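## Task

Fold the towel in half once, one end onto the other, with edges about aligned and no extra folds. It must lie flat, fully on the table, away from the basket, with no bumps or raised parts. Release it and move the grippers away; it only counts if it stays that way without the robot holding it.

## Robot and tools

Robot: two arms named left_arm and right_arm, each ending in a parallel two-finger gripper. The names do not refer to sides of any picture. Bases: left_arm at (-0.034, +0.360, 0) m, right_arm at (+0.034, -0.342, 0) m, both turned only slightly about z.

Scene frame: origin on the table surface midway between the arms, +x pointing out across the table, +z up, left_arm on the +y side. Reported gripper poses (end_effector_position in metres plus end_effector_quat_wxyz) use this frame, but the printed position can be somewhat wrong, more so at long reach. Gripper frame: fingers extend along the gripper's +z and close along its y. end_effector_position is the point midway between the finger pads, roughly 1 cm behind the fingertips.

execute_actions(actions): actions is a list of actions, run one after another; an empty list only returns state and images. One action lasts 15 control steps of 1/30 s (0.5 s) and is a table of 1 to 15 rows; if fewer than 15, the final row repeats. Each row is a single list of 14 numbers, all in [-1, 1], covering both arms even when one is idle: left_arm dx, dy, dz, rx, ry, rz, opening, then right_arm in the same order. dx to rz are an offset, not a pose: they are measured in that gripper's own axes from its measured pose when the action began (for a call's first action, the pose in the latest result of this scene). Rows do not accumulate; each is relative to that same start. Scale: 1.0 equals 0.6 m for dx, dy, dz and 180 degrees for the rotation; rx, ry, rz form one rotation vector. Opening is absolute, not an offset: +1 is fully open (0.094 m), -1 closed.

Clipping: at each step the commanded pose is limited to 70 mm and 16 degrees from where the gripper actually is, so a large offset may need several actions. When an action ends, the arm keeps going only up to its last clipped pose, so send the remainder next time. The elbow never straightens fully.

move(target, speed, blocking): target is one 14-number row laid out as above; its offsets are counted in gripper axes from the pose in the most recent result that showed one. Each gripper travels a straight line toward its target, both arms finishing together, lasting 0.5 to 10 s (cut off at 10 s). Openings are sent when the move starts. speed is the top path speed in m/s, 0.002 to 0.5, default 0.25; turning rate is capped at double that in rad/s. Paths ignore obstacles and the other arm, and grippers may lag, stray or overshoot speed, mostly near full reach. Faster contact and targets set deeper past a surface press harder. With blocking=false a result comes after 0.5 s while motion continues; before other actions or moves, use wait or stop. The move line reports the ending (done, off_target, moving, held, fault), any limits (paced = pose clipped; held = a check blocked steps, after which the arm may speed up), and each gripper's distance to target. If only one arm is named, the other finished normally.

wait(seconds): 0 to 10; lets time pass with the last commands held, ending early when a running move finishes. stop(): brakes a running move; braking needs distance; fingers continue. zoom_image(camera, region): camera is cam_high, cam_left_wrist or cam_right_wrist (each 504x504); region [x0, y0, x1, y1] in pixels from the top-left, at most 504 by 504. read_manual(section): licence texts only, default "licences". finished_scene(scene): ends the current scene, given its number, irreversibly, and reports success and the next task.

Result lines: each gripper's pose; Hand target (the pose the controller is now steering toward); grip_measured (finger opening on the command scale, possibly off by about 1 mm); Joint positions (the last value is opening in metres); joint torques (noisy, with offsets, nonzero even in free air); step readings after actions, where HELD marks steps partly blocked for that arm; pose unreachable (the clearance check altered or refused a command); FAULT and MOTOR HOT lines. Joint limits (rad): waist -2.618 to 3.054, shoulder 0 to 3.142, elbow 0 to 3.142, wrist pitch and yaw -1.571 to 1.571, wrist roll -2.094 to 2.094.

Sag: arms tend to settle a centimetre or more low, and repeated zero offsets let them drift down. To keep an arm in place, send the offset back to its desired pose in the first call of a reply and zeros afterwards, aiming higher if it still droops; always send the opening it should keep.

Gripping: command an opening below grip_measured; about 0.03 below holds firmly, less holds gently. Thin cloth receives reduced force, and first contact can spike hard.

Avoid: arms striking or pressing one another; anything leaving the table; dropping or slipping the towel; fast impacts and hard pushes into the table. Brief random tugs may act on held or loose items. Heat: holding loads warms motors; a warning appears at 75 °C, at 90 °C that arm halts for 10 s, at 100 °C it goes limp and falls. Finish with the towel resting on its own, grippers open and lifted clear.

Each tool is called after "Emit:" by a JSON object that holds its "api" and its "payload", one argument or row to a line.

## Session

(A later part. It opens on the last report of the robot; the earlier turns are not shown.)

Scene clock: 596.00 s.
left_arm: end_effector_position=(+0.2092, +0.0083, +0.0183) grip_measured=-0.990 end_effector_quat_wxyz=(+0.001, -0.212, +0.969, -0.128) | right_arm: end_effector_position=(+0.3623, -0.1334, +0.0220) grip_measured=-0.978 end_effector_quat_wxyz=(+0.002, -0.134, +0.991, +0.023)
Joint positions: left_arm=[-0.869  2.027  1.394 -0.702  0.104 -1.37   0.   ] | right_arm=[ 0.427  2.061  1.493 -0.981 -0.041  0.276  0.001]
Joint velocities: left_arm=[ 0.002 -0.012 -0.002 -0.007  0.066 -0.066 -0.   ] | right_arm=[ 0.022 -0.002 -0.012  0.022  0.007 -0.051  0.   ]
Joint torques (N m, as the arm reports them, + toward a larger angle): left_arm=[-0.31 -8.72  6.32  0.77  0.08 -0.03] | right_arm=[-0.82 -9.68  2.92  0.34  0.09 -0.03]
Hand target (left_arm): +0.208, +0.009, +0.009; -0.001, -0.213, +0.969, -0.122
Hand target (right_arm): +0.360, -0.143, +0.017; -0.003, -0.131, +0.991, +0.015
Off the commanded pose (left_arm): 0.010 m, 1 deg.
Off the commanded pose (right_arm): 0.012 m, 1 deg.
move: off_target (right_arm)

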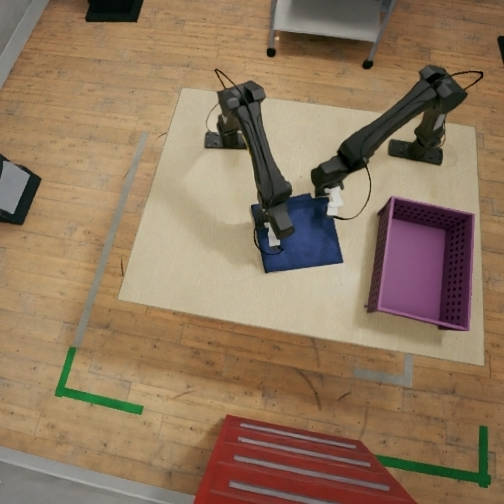

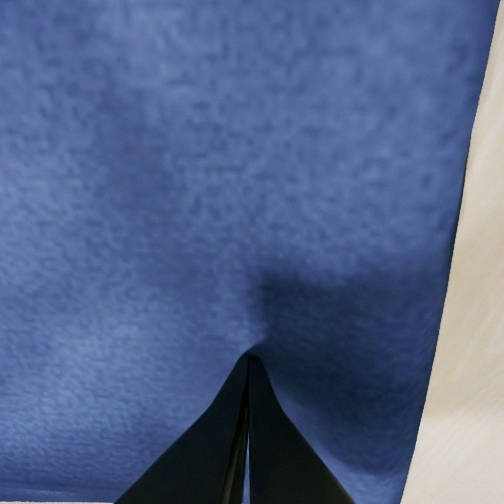

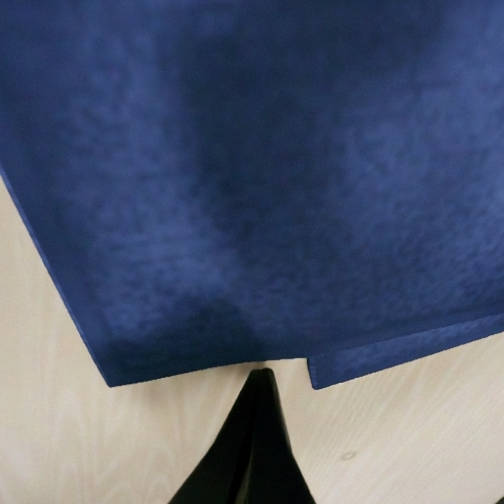

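Emit:
{"api": "move", "payload": {
  "target": [0,0.1,-0.15,0,0,0,-1,0.06,-0.13,0.015,0,0,0,-1],
  "speed": 0.06
}}

Emit:
{"api": "move", "payload": {
  "target": [0,0,0,0,0,0,-1,0,0,-0.09,0,0,0,-0.2],
  "speed": 0.1
}}

Emit:
{"api": "move", "payload": {
  "target": [0,0,0,0,0,0,-1,-0.07,0.34,0,0.05,0,0,-0.2],
  "speed": 0.2
}}

Scene clock: 607.20 s.
left_arm: end_effector_position=(+0.1829, +0.0762, +0.0872) grip_measured=-0.990 end_effector_quat_wxyz=(+0.003, -0.213, +0.968, -0.133) | right_arm: end_effector_position=(+0.3594, -0.2047, +0.0205) grip_measured=-0.978 end_effector_quat_wxyz=(+0.021, -0.138, +0.990, +0.035)
Joint positions: left_arm=[-0.806  1.691  1.238 -0.879  0.12  -1.309  0.   ] | right_arm=[ 0.249  1.906  1.26  -0.867 -0.059  0.09   0.001]
Joint velocities: left_arm=[ 0.012  0.027 -0.012 -0.066  0.066  0.007  0.   ] | right_arm=[-0.037 -0.007 -0.002  0.022  0.037  0.022  0.   ]
Joint torques (N m, as the arm reports them, + toward a larger angle): left_arm=[ 0.74 -9.08  6.01  0.51  0.08  0.1 ] | right_arm=[-1.14 -7.87  2.22  0.26  0.13 -0.04]
Hand target (left_arm): +0.180, +0.084, +0.089; +0.001, -0.212, +0.969, -0.128
Hand target (right_arm): +0.349, -0.218, +0.010; +0.002, -0.134, +0.991, +0.022
Off the commanded pose (left_arm): 0.008 m, 1 deg.
Off the commanded pose (right_arm): 0.020 m, 3 deg.
move: off_target (right_arm)

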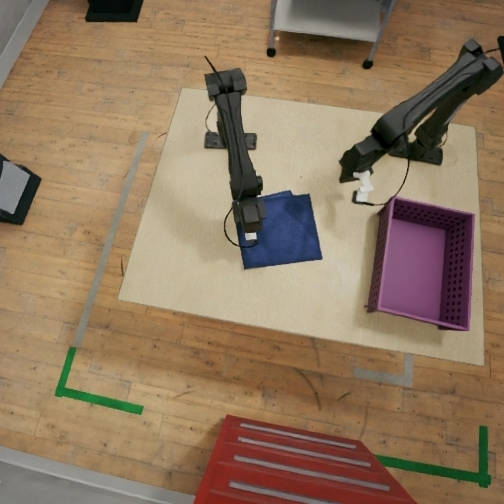

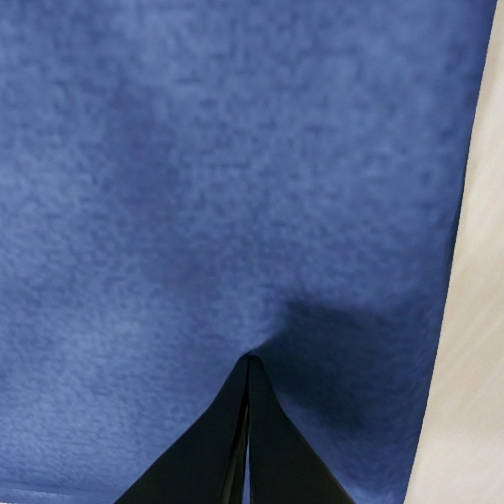

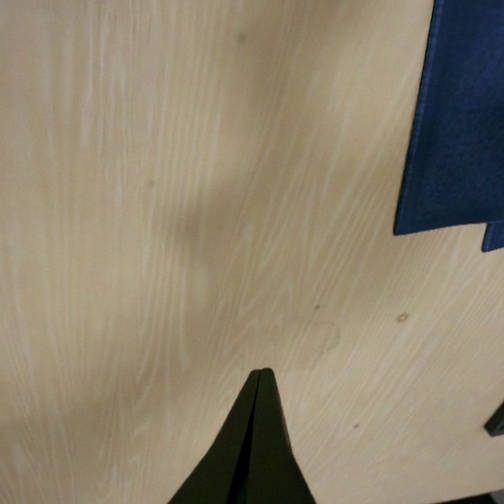

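Scene clock: 608.33 s.
left_arm: end_effector_position=(+0.1829, +0.0762, +0.0872) grip_measured=-0.990 end_effector_quat_wxyz=(+0.003, -0.213, +0.968, -0.133) | right_arm: end_effector_position=(+0.3518, -0.2059, +0.0635) grip_measured=-0.203 end_effector_quat_wxyz=(+0.007, -0.139, +0.990, +0.036)
Joint positions: left_arm=[-0.806  1.691  1.238 -0.879  0.12  -1.309  0.   ] | right_arm=[ 0.249  1.85   1.366 -1.056 -0.068  0.087  0.037]
Joint velocities: left_arm=[-0.002 -0.012  0.012  0.066 -0.037  0.051  0.   ] | right_arm=[-0.002 -0.002  0.012 -0.051 -0.022 -0.007 -0.001]
Joint torques (N m, as the arm reports them, + toward a larger angle): left_arm=[ 0.   -7.31  7.5   0.63  0.09 -0.01] | right_arm=[-0.72 -8.8   7.03  0.17  0.05 -0.04]
Hand target (left_arm): +0.183, +0.076, +0.087; +0.003, -0.213, +0.968, -0.133
Hand target (right_arm): +0.358, -0.209, +0.074; +0.021, -0.138, +0.990, +0.035
Off the commanded pose (left_arm): 0.000 m, 0 deg.
Off the commanded pose (right_arm): 0.013 m, 2 deg.
move: off_target (right_arm)

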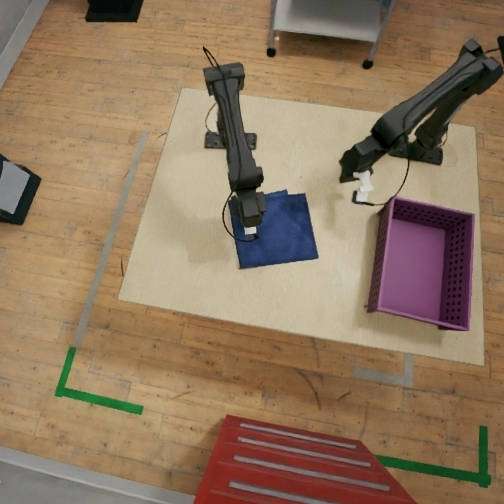

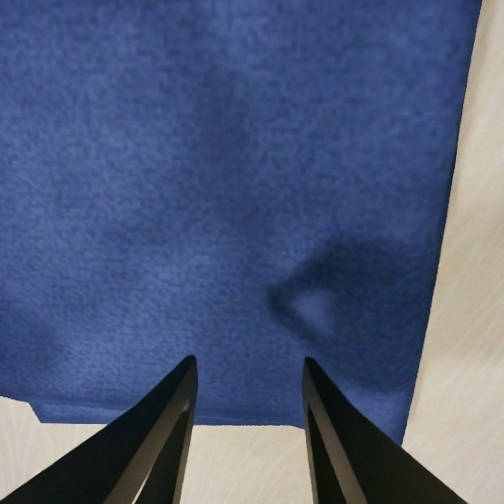

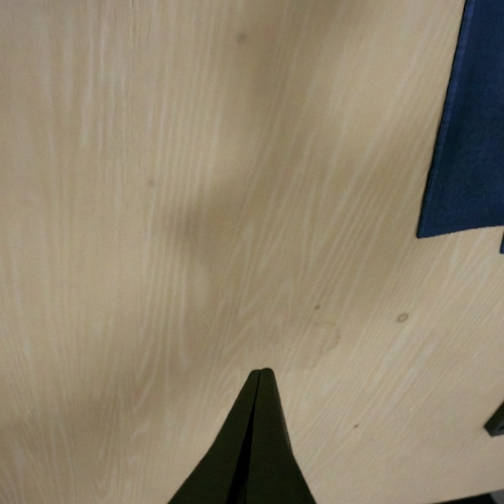

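Scene clock: 610.17 s.
left_arm: end_effector_position=(+0.1829, +0.0762, +0.0872) grip_measured=-0.990 end_effector_quat_wxyz=(+0.003, -0.213, +0.968, -0.133) | right_arm: end_effector_position=(+0.3298, +0.0031, +0.0822) grip_measured=-0.203 end_effector_quat_wxyz=(+0.015, -0.143, +0.989, -0.029)
Joint positions: left_arm=[-0.806  1.691  1.238 -0.879  0.12  -1.309  0.   ] | right_arm=[ 0.768  2.358  2.219 -1.447  0.063  0.597  0.037]
Joint velocities: left_arm=[-0.007 -0.007  0.002 -0.066  0.066 -0.022  0.   ] | right_arm=[ 0.012  0.002  0.007 -0.022  0.051  0.081  0.   ]
Joint torques (N m, as the arm reports them, + toward a larger angle): left_arm=[ 0.01 -7.42  7.54  0.68  0.08 -0.01] | right_arm=[-0.19 -9.83  7.37  0.05  0.14  0.1 ]
Hand target (left_arm): +0.183, +0.076, +0.087; +0.003, -0.213, +0.968, -0.133
Hand target (right_arm): +0.334, +0.002, +0.079; +0.017, -0.138, +0.990, -0.037
Off the commanded pose (left_arm): 0.000 m, 0 deg.
Off the commanded pose (right_arm): 0.007 m, 2 deg.
move: done

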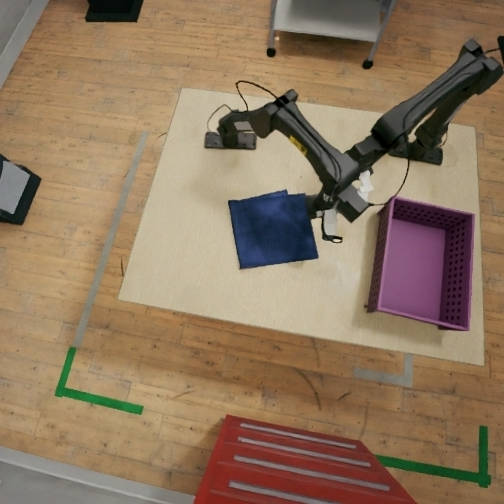

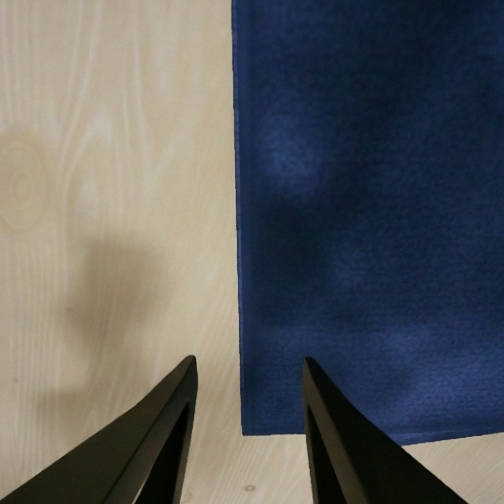

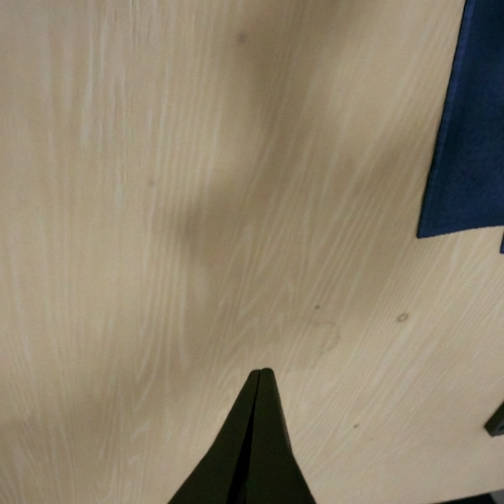

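Emit:
{"api": "move", "payload": {
  "target": [0.08,0.08,-0.03,0,0,0,-1,-0.05,-0.015,0.13,0,0,0,-0.2],
  "speed": 0.08
}}

Emit:
{"api": "move", "payload": {
  "target": [0,0,0,0,0,0,-1,0,0,0.025,0,0,0,-1],
  "speed": 0.05
}}

Emit:
{"api": "move", "payload": {
  "target": [0,0,0,0,0,0,-1,0,-0.15,-0.25,0,0,0,-1],
  "speed": 0.12
}}

Scene clock: 621.17 s.
left_arm: end_effector_position=(+0.1226, +0.0978, +0.0934) grip_measured=-0.990 end_effector_quat_wxyz=(-0.004, -0.213, +0.967, -0.139) | right_arm: end_effector_position=(+0.3614, +0.0039, +0.0197) grip_measured=-0.203 end_effector_quat_wxyz=(+0.023, -0.145, +0.989, -0.022)
Joint positions: left_arm=[-0.917  1.474  1.039 -0.88   0.109 -1.42   0.   ] | right_arm=[ 0.718  2.444  2.123 -1.241  0.063  0.543  0.037]
Joint velocities: left_arm=[-0.012 -0.002  0.002  0.007 -0.066 -0.11  -0.   ] | right_arm=[-0.017  0.007 -0.012  0.022 -0.066  0.022 -0.   ]
Joint torques (N m, as the arm reports them, + toward a larger angle): left_arm=[-0.81 -6.99  6.21  0.57 -0.1  -0.06] | right_arm=[ -0.75 -10.64   4.27   0.36   0.06  -0.01]
Hand target (left_arm): +0.119, +0.104, +0.094; +0.003, -0.213, +0.968, -0.134
Hand target (right_arm): +0.364, -0.002, +0.006; +0.016, -0.143, +0.989, -0.029
Off the commanded pose (left_arm): 0.007 m, 1 deg.
Off the commanded pose (right_arm): 0.015 m, 1 deg.
move: off_target (right_arm)

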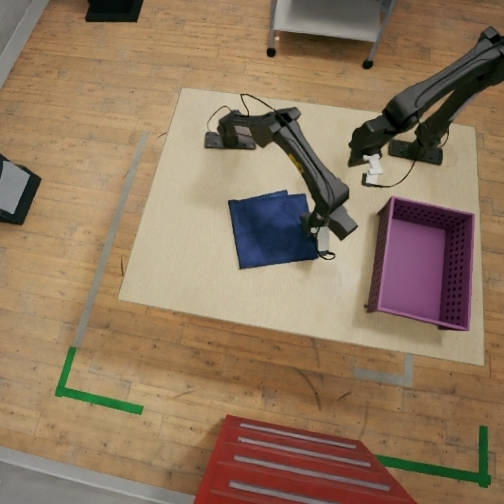

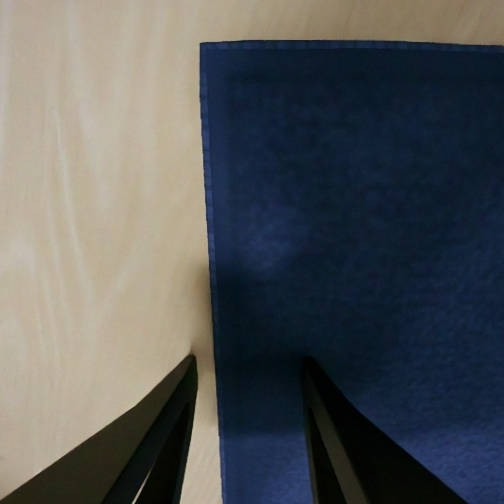

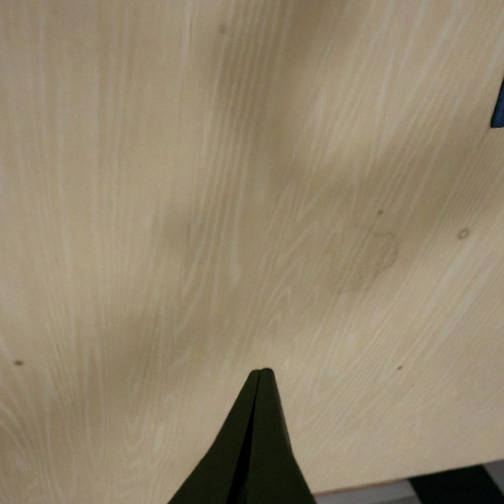

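Scene clock: 621.87 s.
left_arm: end_effector_position=(+0.1226, +0.0978, +0.0934) grip_measured=-0.990 end_effector_quat_wxyz=(-0.004, -0.213, +0.967, -0.139) | right_arm: end_effector_position=(+0.3628, +0.0056, +0.0199) grip_measured=-0.978 end_effector_quat_wxyz=(+0.027, -0.145, +0.989, -0.018)
Joint positions: left_arm=[-0.917  1.474  1.039 -0.88   0.109 -1.42   0.   ] | right_arm=[ 0.718  2.441  2.118 -1.228  0.062  0.543  0.001]
Joint velocities: left_arm=[ 0.002  0.012 -0.007  0.007  0.007  0.007  0.001] | right_arm=[-0.012 -0.007 -0.027 -0.066 -0.007  0.051 -0.   ]
Joint torques (N m, as the arm reports them, + toward a larger angle): left_arm=[-0.09 -5.39  7.56  0.69  0.07 -0.02] | right_arm=[ -0.14 -11.4    2.62   0.54   0.07  -0.01]
Hand target (left_arm): +0.123, +0.098, +0.093; -0.004, -0.213, +0.967, -0.139
Hand target (right_arm): +0.362, +0.003, +0.005; +0.023, -0.145, +0.989, -0.022
Off the commanded pose (left_arm): 0.000 m, 0 deg.
Off the commanded pose (right_arm): 0.015 m, 1 deg.
move: off_target (right_arm)

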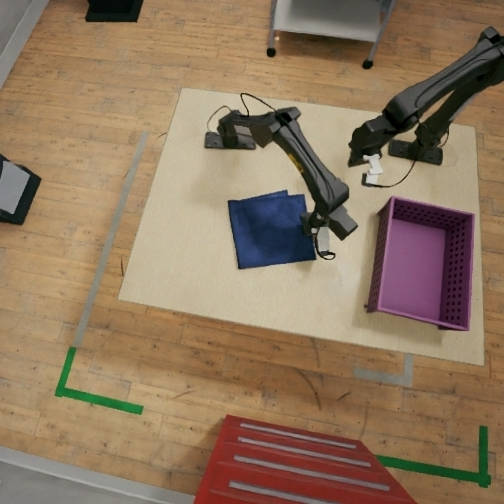

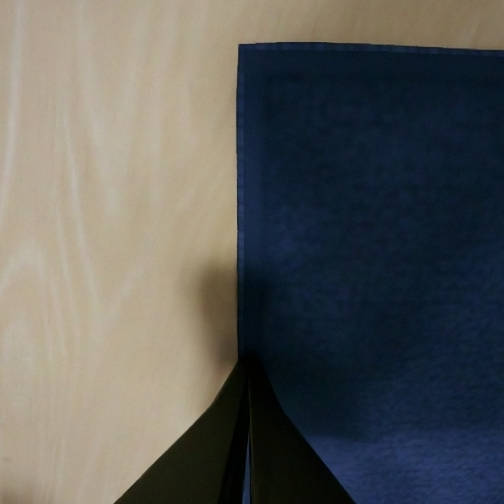

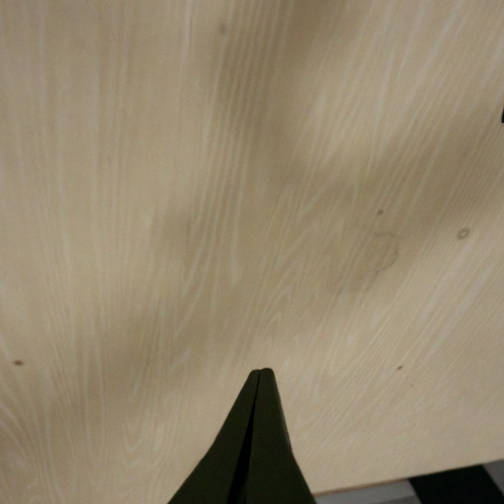

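Scene clock: 623.73 s.
left_arm: end_effector_position=(+0.1226, +0.0978, +0.0934) grip_measured=-0.990 end_effector_quat_wxyz=(-0.004, -0.213, +0.967, -0.139) | right_arm: end_effector_position=(+0.3811, -0.0711, +0.1699) grip_measured=-0.978 end_effector_quat_wxyz=(+0.066, -0.146, +0.987, +0.003)
Joint positions: left_arm=[-0.917  1.474  1.039 -0.88   0.109 -1.42   0.   ] | right_arm=[ 0.569  2.188  2.281 -1.548  0.062  0.388  0.001]
Joint velocities: left_arm=[-0.027  0.012 -0.002 -0.007  0.007 -0.007  0.   ] | right_arm=[-0.017 -0.002 -0.002  0.037  0.007 -0.066  0.001]
Joint torques (N m, as the arm reports them, + toward a larger angle): left_arm=[-0.05 -5.4   7.58  0.7   0.08 -0.01] | right_arm=[ -0.48 -10.8    5.8    0.26   0.03  -0.01]
Hand target (left_arm): +0.123, +0.098, +0.093; -0.004, -0.213, +0.967, -0.139
Hand target (right_arm): +0.381, -0.075, +0.174; +0.065, -0.146, +0.987, +0.002
Off the commanded pose (left_arm): 0.000 m, 0 deg.
Off the commanded pose (right_arm): 0.007 m, 5 deg.
joint sent to its limit (right arm) — the command would take joint 4 (wrist pitch) past its lower limit, so that joint was sent only as far as its limit.
move: off_target (right_arm)

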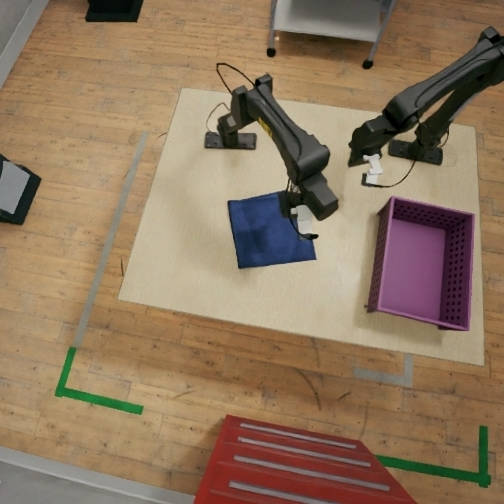

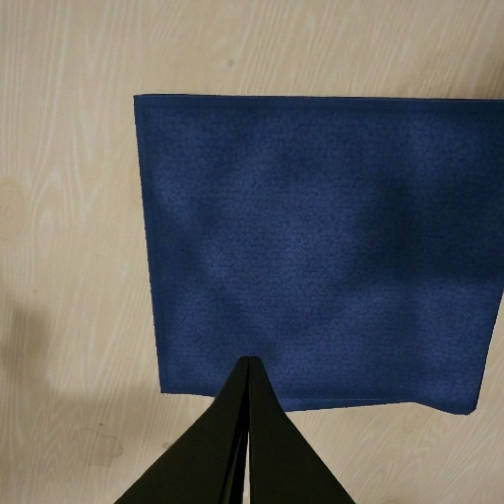

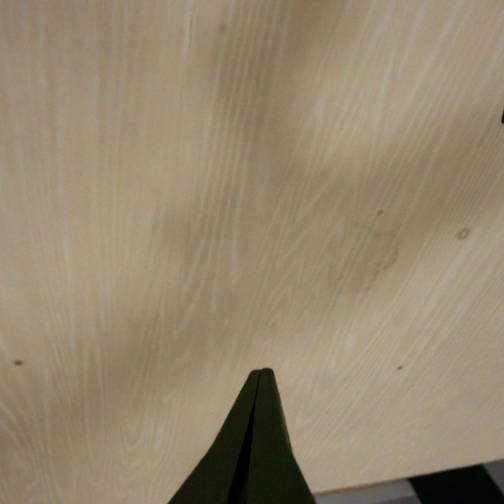

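Emit:
{"api": "move", "payload": {
  "target": [0,0,0,0,0,0,-1,0.02,0.112,0.17,0,0,0,-0.2],
  "speed": 0.15
}}

Emit:
{"api": "move", "payload": {
  "target": [0,0,0,0,0,0,-1,0.005,0,0.115,0,0,0,-0.2],
  "speed": 0.07
}}

Emit:
{"api": "move", "payload": {
  "target": [0,0,0,0,0,0,-1,0,0,0.03,0,0,0,-1],
  "speed": 0.05
}}

Emit:
{"api": "move", "payload": {
  "target": [0,0,0,0,0,0,-1,0,-0.05,-0.1,0,0,0,-1],
  "speed": 0.1
}}

Scene clock: 634.40 s.
left_arm: end_effector_position=(+0.1225, +0.0978, +0.0934) grip_measured=-0.990 end_effector_quat_wxyz=(-0.004, -0.213, +0.967, -0.139) | right_arm: end_effector_position=(+0.3638, -0.0077, +0.0742) grip_measured=-0.203 end_effector_quat_wxyz=(+0.067, -0.146, +0.987, +0.013)
Joint positions: left_arm=[-0.917  1.474  1.039 -0.88   0.11  -1.42   0.   ] | right_arm=[ 0.697  2.254  2.003 -1.198  0.062  0.517  0.037]
Joint velocities: left_arm=[ 0.012  0.027  0.007 -0.007  0.037  0.037  0.001] | right_arm=[-0.022 -0.012  0.002 -0.007  0.037 -0.037 -0.   ]
Joint torques (N m, as the arm reports them, + toward a larger angle): left_arm=[-0.08 -5.31  7.56  0.69  0.1   0.  ] | right_arm=[  0.46 -10.36   4.62   0.47   0.17   0.09]
Hand target (left_arm): +0.123, +0.098, +0.093; -0.004, -0.213, +0.967, -0.139
Hand target (right_arm): +0.362, -0.009, +0.066; +0.065, -0.146, +0.987, +0.004
Off the commanded pose (left_arm): 0.000 m, 0 deg.
Off the commanded pose (right_arm): 0.008 m, 1 deg.
move: done

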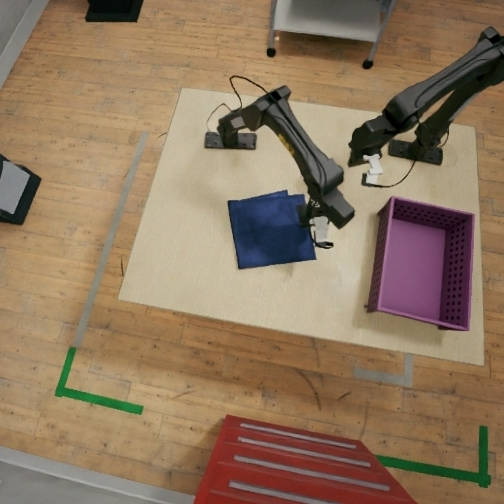

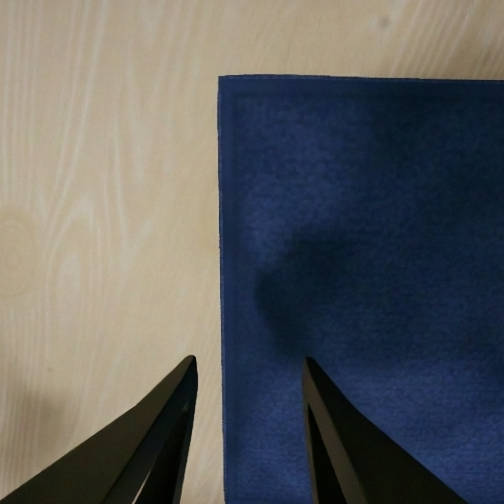

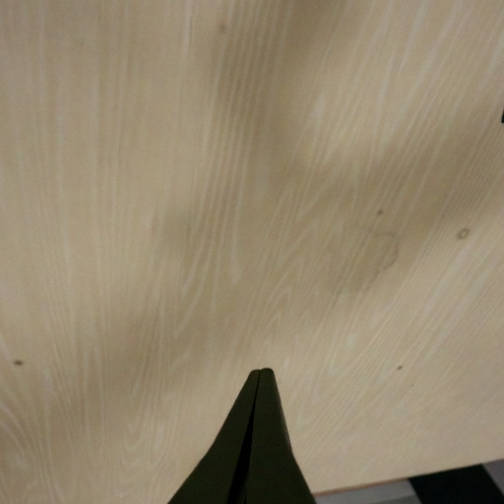

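Scene clock: 635.77 s.
left_arm: end_effector_position=(+0.1225, +0.0978, +0.0934) grip_measured=-0.990 end_effector_quat_wxyz=(-0.004, -0.213, +0.967, -0.139) | right_arm: end_effector_position=(+0.3705, -0.0005, +0.0219) grip_measured=-0.203 end_effector_quat_wxyz=(+0.079, -0.145, +0.986, +0.022)
Joint positions: left_arm=[-0.917  1.474  1.039 -0.88   0.11  -1.42   0.   ] | right_arm=[ 0.697  2.292  1.853 -0.981  0.062  0.516  0.037]
Joint velocities: left_arm=[-0.002 -0.007  0.017 -0.037  0.022  0.066  0.001] | right_arm=[ 0.022  0.012  0.007 -0.007 -0.037  0.022 -0.002]
Joint torques (N m, as the arm reports them, + toward a larger angle): left_arm=[-0.1  -5.3   7.69  0.74  0.09  0.01] | right_arm=[-0.42 -9.72  4.16  0.54  0.01 -0.03]
Hand target (left_arm): +0.123, +0.098, +0.093; -0.004, -0.213, +0.967, -0.139
Hand target (right_arm): +0.369, -0.006, +0.006; +0.067, -0.146, +0.987, +0.013
Off the commanded pose (left_arm): 0.000 m, 0 deg.
Off the commanded pose (right_arm): 0.017 m, 2 deg.
move: off_target (right_arm)

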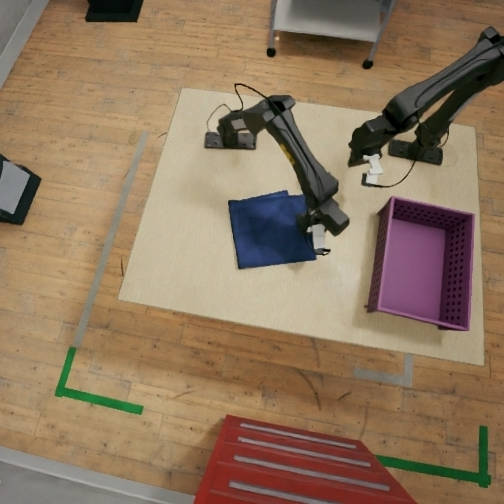

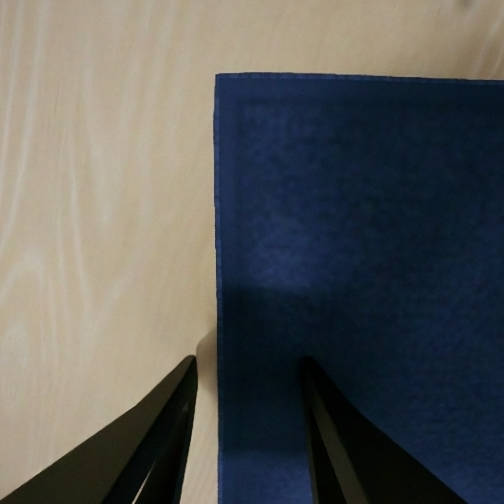

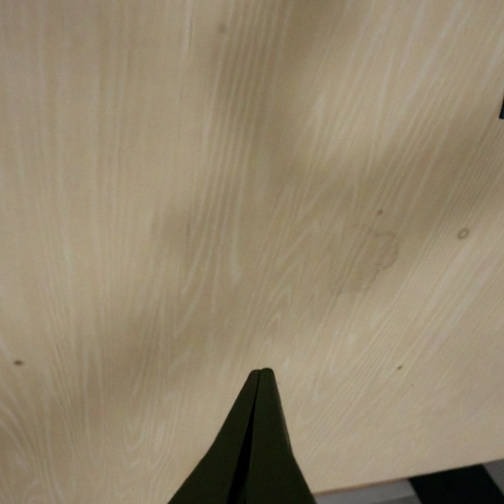

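Scene clock: 636.57 s.
left_arm: end_effector_position=(+0.1224, +0.0978, +0.0934) grip_measured=-0.990 end_effector_quat_wxyz=(-0.004, -0.213, +0.967, -0.139) | right_arm: end_effector_position=(+0.3778, +0.0072, +0.0238) grip_measured=-0.978 end_effector_quat_wxyz=(+0.096, -0.144, +0.984, +0.035)
Joint positions: left_arm=[-0.917  1.474  1.039 -0.88   0.11  -1.42   0.   ] | right_arm=[ 0.697  2.292  1.853 -0.937  0.062  0.516  0.001]
Joint velocities: left_arm=[ 0.007  0.002 -0.002  0.007 -0.022 -0.022 -0.001] | right_arm=[-0.002 -0.002  0.002  0.066  0.037  0.037 -0.   ]
Joint torques (N m, as the arm reports them, + toward a larger angle): left_arm=[-0.06 -5.42  7.61  0.69  0.09 -0.02] | right_arm=[-0.11 -9.66  3.8   0.57  0.04  0.01]
Hand target (left_arm): +0.122, +0.098, +0.093; -0.004, -0.213, +0.967, -0.139
Hand target (right_arm): +0.373, +0.000, +0.005; +0.078, -0.145, +0.986, +0.022
Off the commanded pose (left_arm): 0.000 m, 0 deg.
Off the commanded pose (right_arm): 0.021 m, 2 deg.
move: off_target (right_arm)

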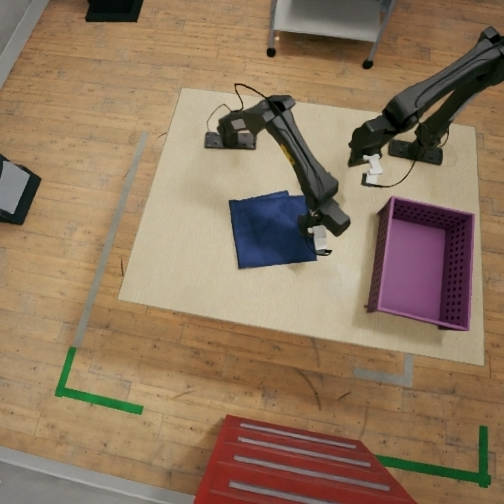

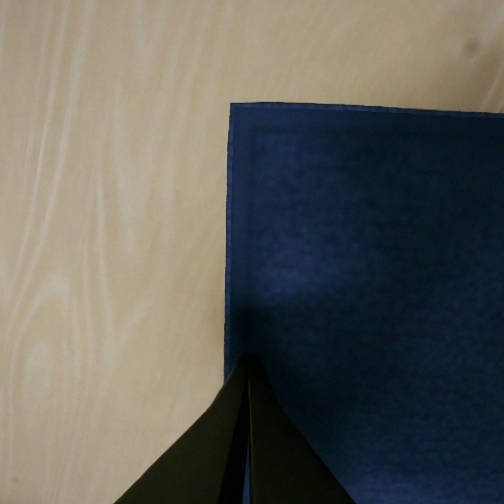

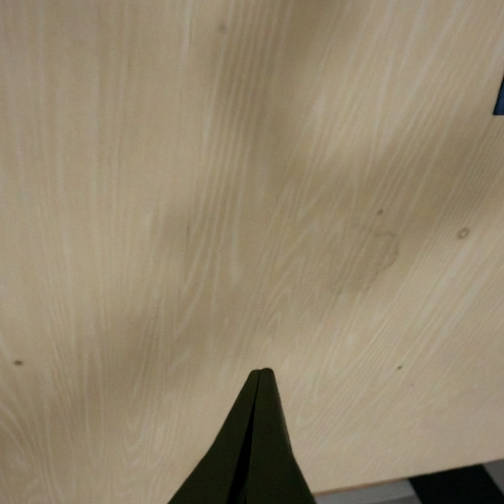

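Scene clock: 637.73 s.
left_arm: end_effector_position=(+0.1224, +0.0978, +0.0934) grip_measured=-0.990 end_effector_quat_wxyz=(-0.004, -0.213, +0.967, -0.139) | right_arm: end_effector_position=(+0.3769, -0.0219, +0.0757) grip_measured=-0.978 end_effector_quat_wxyz=(+0.098, -0.146, +0.984, +0.034)
Joint positions: left_arm=[-0.917  1.474  1.039 -0.88   0.11  -1.42   0.   ] | right_arm=[ 0.655  2.166  1.853 -1.059  0.06   0.472  0.001]
Joint velocities: left_arm=[ 0.022 -0.002 -0.017  0.051 -0.037  0.007 -0.   ] | right_arm=[0.002 0.002 0.037 0.022 0.007 0.007 0.   ]
Joint torques (N m, as the arm reports them, + toward a larger angle): left_arm=[-0.02 -5.34  7.65  0.69  0.07 -0.01] | right_arm=[ -0.6  -11.7    5.54   0.43  -0.01  -0.02]
Hand target (left_arm): +0.122, +0.098, +0.093; -0.004, -0.213, +0.967, -0.139
Hand target (right_arm): +0.377, -0.027, +0.081; +0.096, -0.144, +0.984, +0.035
Off the commanded pose (left_arm): 0.000 m, 0 deg.
Off the commanded pose (right_arm): 0.008 m, 0 deg.
move: done

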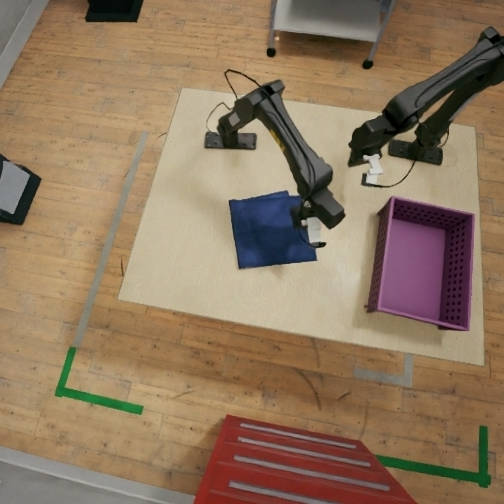

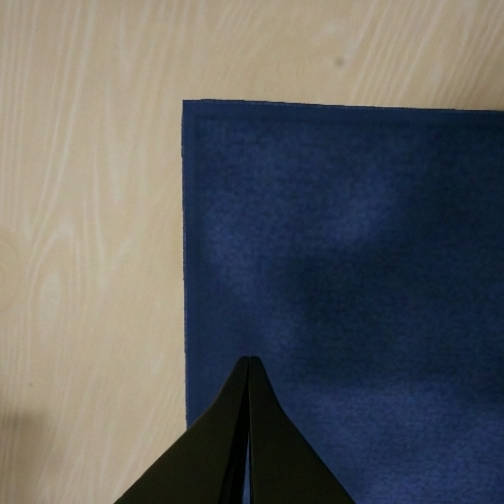

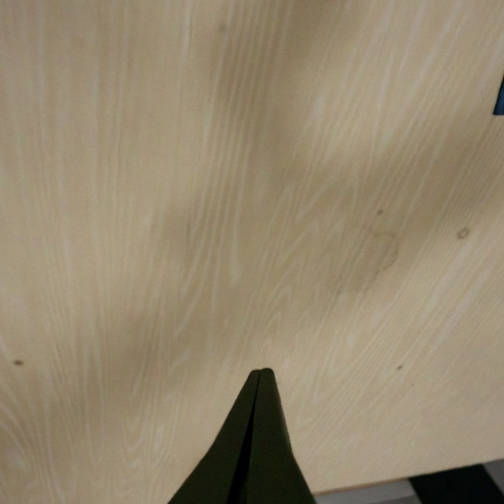

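Emit:
{"api": "execute_actions", "payload": {
  "actions": []
}}

Scene clock: 654.33 s.
left_arm: end_effector_position=(+0.1224, +0.0978, +0.0934) grip_measured=-0.990 end_effector_quat_wxyz=(-0.004, -0.213, +0.967, -0.139) | right_arm: end_effector_position=(+0.3767, -0.0221, +0.0756) grip_measured=-0.978 end_effector_quat_wxyz=(+0.097, -0.146, +0.984, +0.033)
Joint positions: left_arm=[-0.917  1.474  1.039 -0.88   0.11  -1.42   0.   ] | right_arm=[ 0.655  2.166  1.853 -1.06   0.059  0.471  0.001]
Joint velocities: left_arm=[ 0.002  0.017  0.007 -0.051 -0.007  0.007 -0.   ] | right_arm=[-0.002 -0.012 -0.002 -0.022  0.022 -0.022  0.   ]
Joint torques (N m, as the arm reports them, + toward a larger angle): left_arm=[-0.14 -5.32  7.59  0.7   0.06 -0.02] | right_arm=[ -0.6  -11.64   5.54   0.41  -0.02  -0.04]
Hand target (left_arm): +0.122, +0.098, +0.093; -0.004, -0.213, +0.967, -0.139
Hand target (right_arm): +0.377, -0.027, +0.081; +0.096, -0.144, +0.984, +0.035
Off the commanded pose (left_arm): 0.000 m, 0 deg.
Off the commanded pose (right_arm): 0.008 m, 0 deg.

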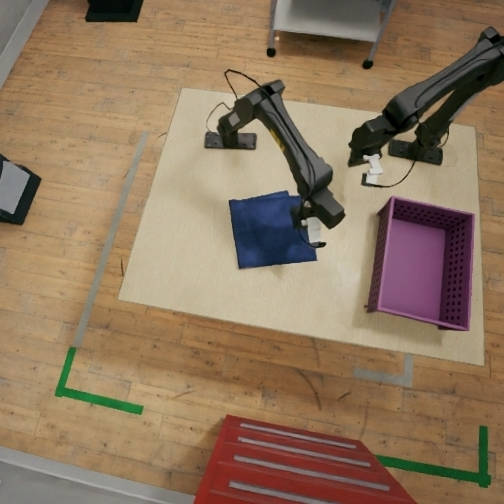

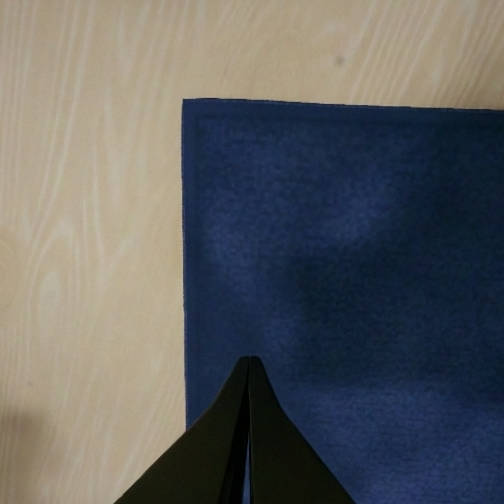

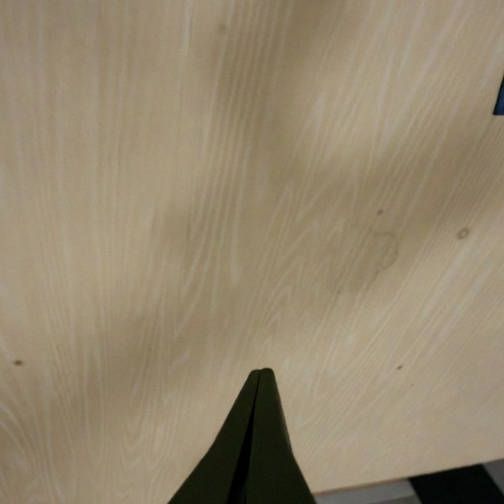

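Emit:
{"api": "move", "payload": {
  "target": [0,0,0,0,0,0,-1, 0,0.036,0.04,0.05,0.03,0,-0.2]
}}

Emit:
{"api": "move", "payload": {
  "target": [0,0,0,0,0,0,-1, 0,0,0.085,0,0,0,-0.2],
  "speed": 0.08
}}

Emit:
{"api": "move", "payload": {
  "target": [0,0,0,0,0,0,-1, 0,0,0.025,0,0,0,-1],
  "speed": 0.05
}}

Scene clock: 662.27 s.
left_arm: end_effector_position=(+0.1224, +0.0978, +0.0934) grip_measured=-0.990 end_effector_quat_wxyz=(-0.004, -0.213, +0.967, -0.139) | right_arm: end_effector_position=(+0.3716, +0.0005, +0.0543) grip_measured=-0.203 end_effector_quat_wxyz=(+0.060, -0.142, +0.987, -0.043)
Joint positions: left_arm=[-0.917  1.474  1.039 -0.88   0.11  -1.42   0.   ] | right_arm=[ 0.727  2.424  2.218 -1.328  0.143  0.555  0.037]
Joint velocities: left_arm=[-0.017  0.012 -0.012 -0.007 -0.037 -0.066 -0.   ] | right_arm=[-0.022 -0.002 -0.012 -0.037  0.037  0.022  0.   ]
Joint torques (N m, as the arm reports them, + toward a larger angle): left_arm=[-0.05 -5.35  7.55  0.72  0.1   0.  ] | right_arm=[  0.22 -10.59   7.46   0.17   0.22   0.13]
Hand target (left_arm): +0.122, +0.098, +0.093; -0.004, -0.213, +0.967, -0.139
Hand target (right_arm): +0.374, +0.001, +0.052; +0.063, -0.139, +0.987, -0.050
Off the commanded pose (left_arm): 0.000 m, 0 deg.
Off the commanded pose (right_arm): 0.003 m, 1 deg.
move: done

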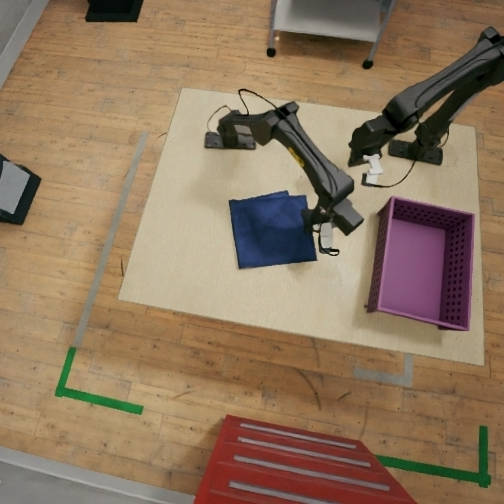

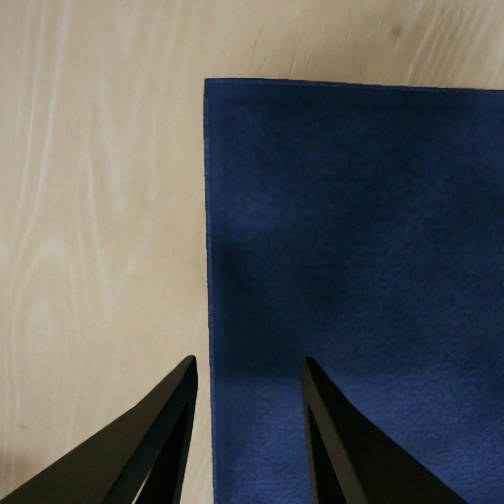

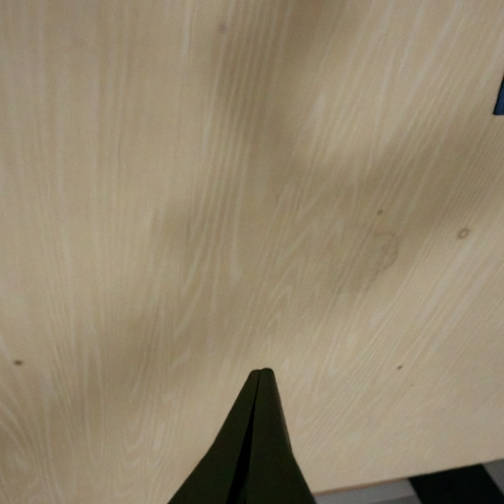

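Scene clock: 663.40 s.
left_arm: end_effector_position=(+0.1224, +0.0977, +0.0934) grip_measured=-0.990 end_effector_quat_wxyz=(-0.004, -0.212, +0.967, -0.139) | right_arm: end_effector_position=(+0.3761, +0.0056, +0.0206) grip_measured=-0.203 end_effector_quat_wxyz=(+0.072, -0.146, +0.986, -0.033)
Joint positions: left_arm=[-0.917  1.474  1.039 -0.88   0.11  -1.42   0.   ] | right_arm=[ 0.727  2.424  2.083 -1.161  0.143  0.545  0.037]
Joint velocities: left_arm=[-0.012 -0.017 -0.012 -0.051 -0.037 -0.066 -0.   ] | right_arm=[ 0.017  0.007 -0.002 -0.022 -0.022 -0.037 -0.002]
Joint torques (N m, as the arm reports them, + toward a larger angle): left_arm=[-0.08 -5.39  7.53  0.66  0.09 -0.04] | right_arm=[ -0.97 -10.6    3.53   0.43   0.07   0.  ]
Hand target (left_arm): +0.122, +0.098, +0.093; -0.004, -0.213, +0.967, -0.139
Hand target (right_arm): +0.378, -0.004, +0.004; +0.060, -0.142, +0.987, -0.043
Off the commanded pose (left_arm): 0.000 m, 0 deg.
Off the commanded pose (right_arm): 0.019 m, 2 deg.
move: off_target (right_arm)

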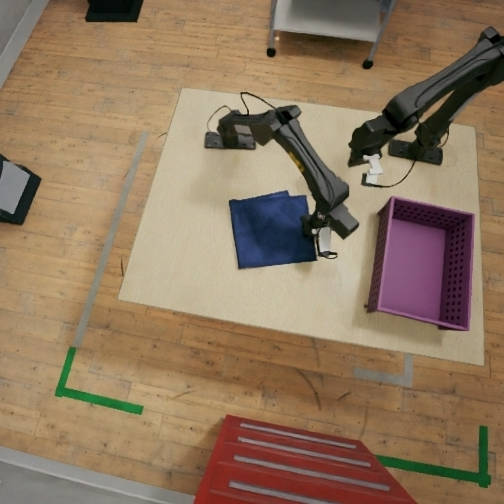

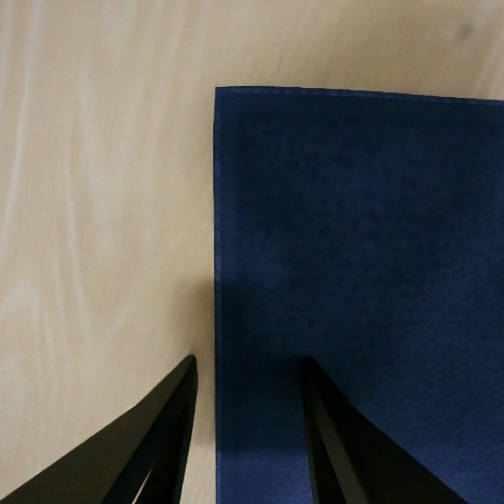

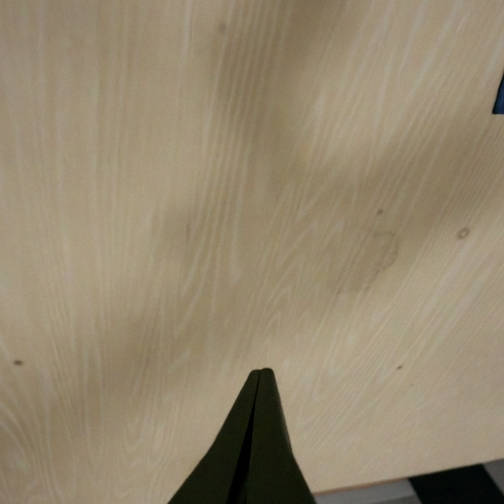

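Scene clock: 664.17 s.
left_arm: end_effector_position=(+0.1224, +0.0977, +0.0934) grip_measured=-0.990 end_effector_quat_wxyz=(-0.004, -0.212, +0.967, -0.139) | right_arm: end_effector_position=(+0.3793, +0.0087, +0.0210) grip_measured=-0.950 end_effector_quat_wxyz=(+0.079, -0.145, +0.986, -0.028)
Joint positions: left_arm=[-0.917  1.474  1.039 -0.88   0.11  -1.42   0.   ] | right_arm=[ 0.727  2.424  2.083 -1.143  0.144  0.545  0.002]
Joint velocities: left_arm=[ 0.022 -0.012  0.007  0.022 -0.022  0.007  0.   ] | right_arm=[-0.007  0.007 -0.017  0.022 -0.007 -0.022  0.   ]
Joint torques (N m, as the arm reports them, + toward a larger angle): left_arm=[-0.1  -5.31  7.6   0.71  0.1  -0.02] | right_arm=[ -0.28 -11.24   3.05   0.64   0.06  -0.02]
Hand target (left_arm): +0.122, +0.098, +0.093; -0.004, -0.213, +0.967, -0.139
Hand target (right_arm): +0.378, +0.005, +0.006; +0.071, -0.146, +0.986, -0.033
Off the commanded pose (left_arm): 0.000 m, 0 deg.
Off the commanded pose (right_arm): 0.016 m, 1 deg.
move: off_target (right_arm)

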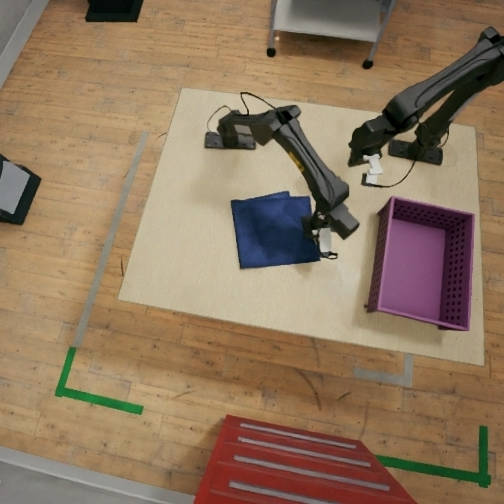

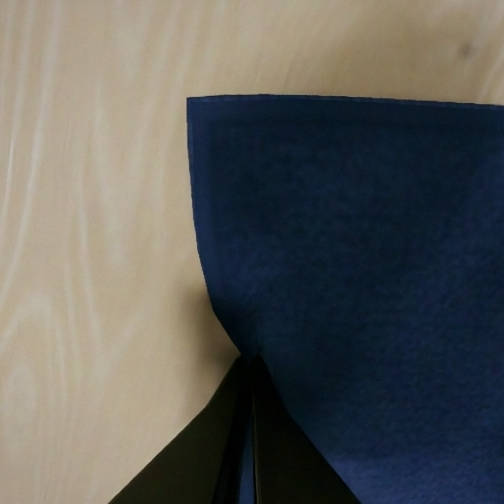

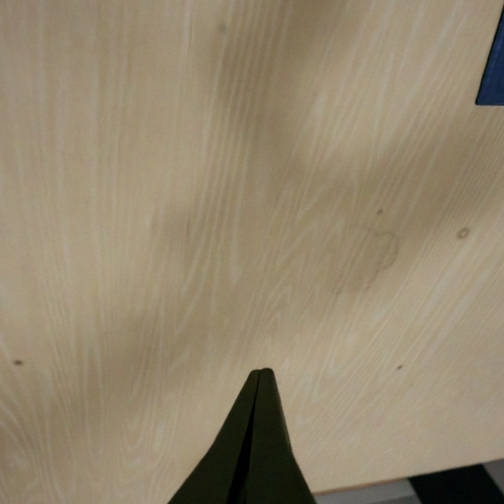

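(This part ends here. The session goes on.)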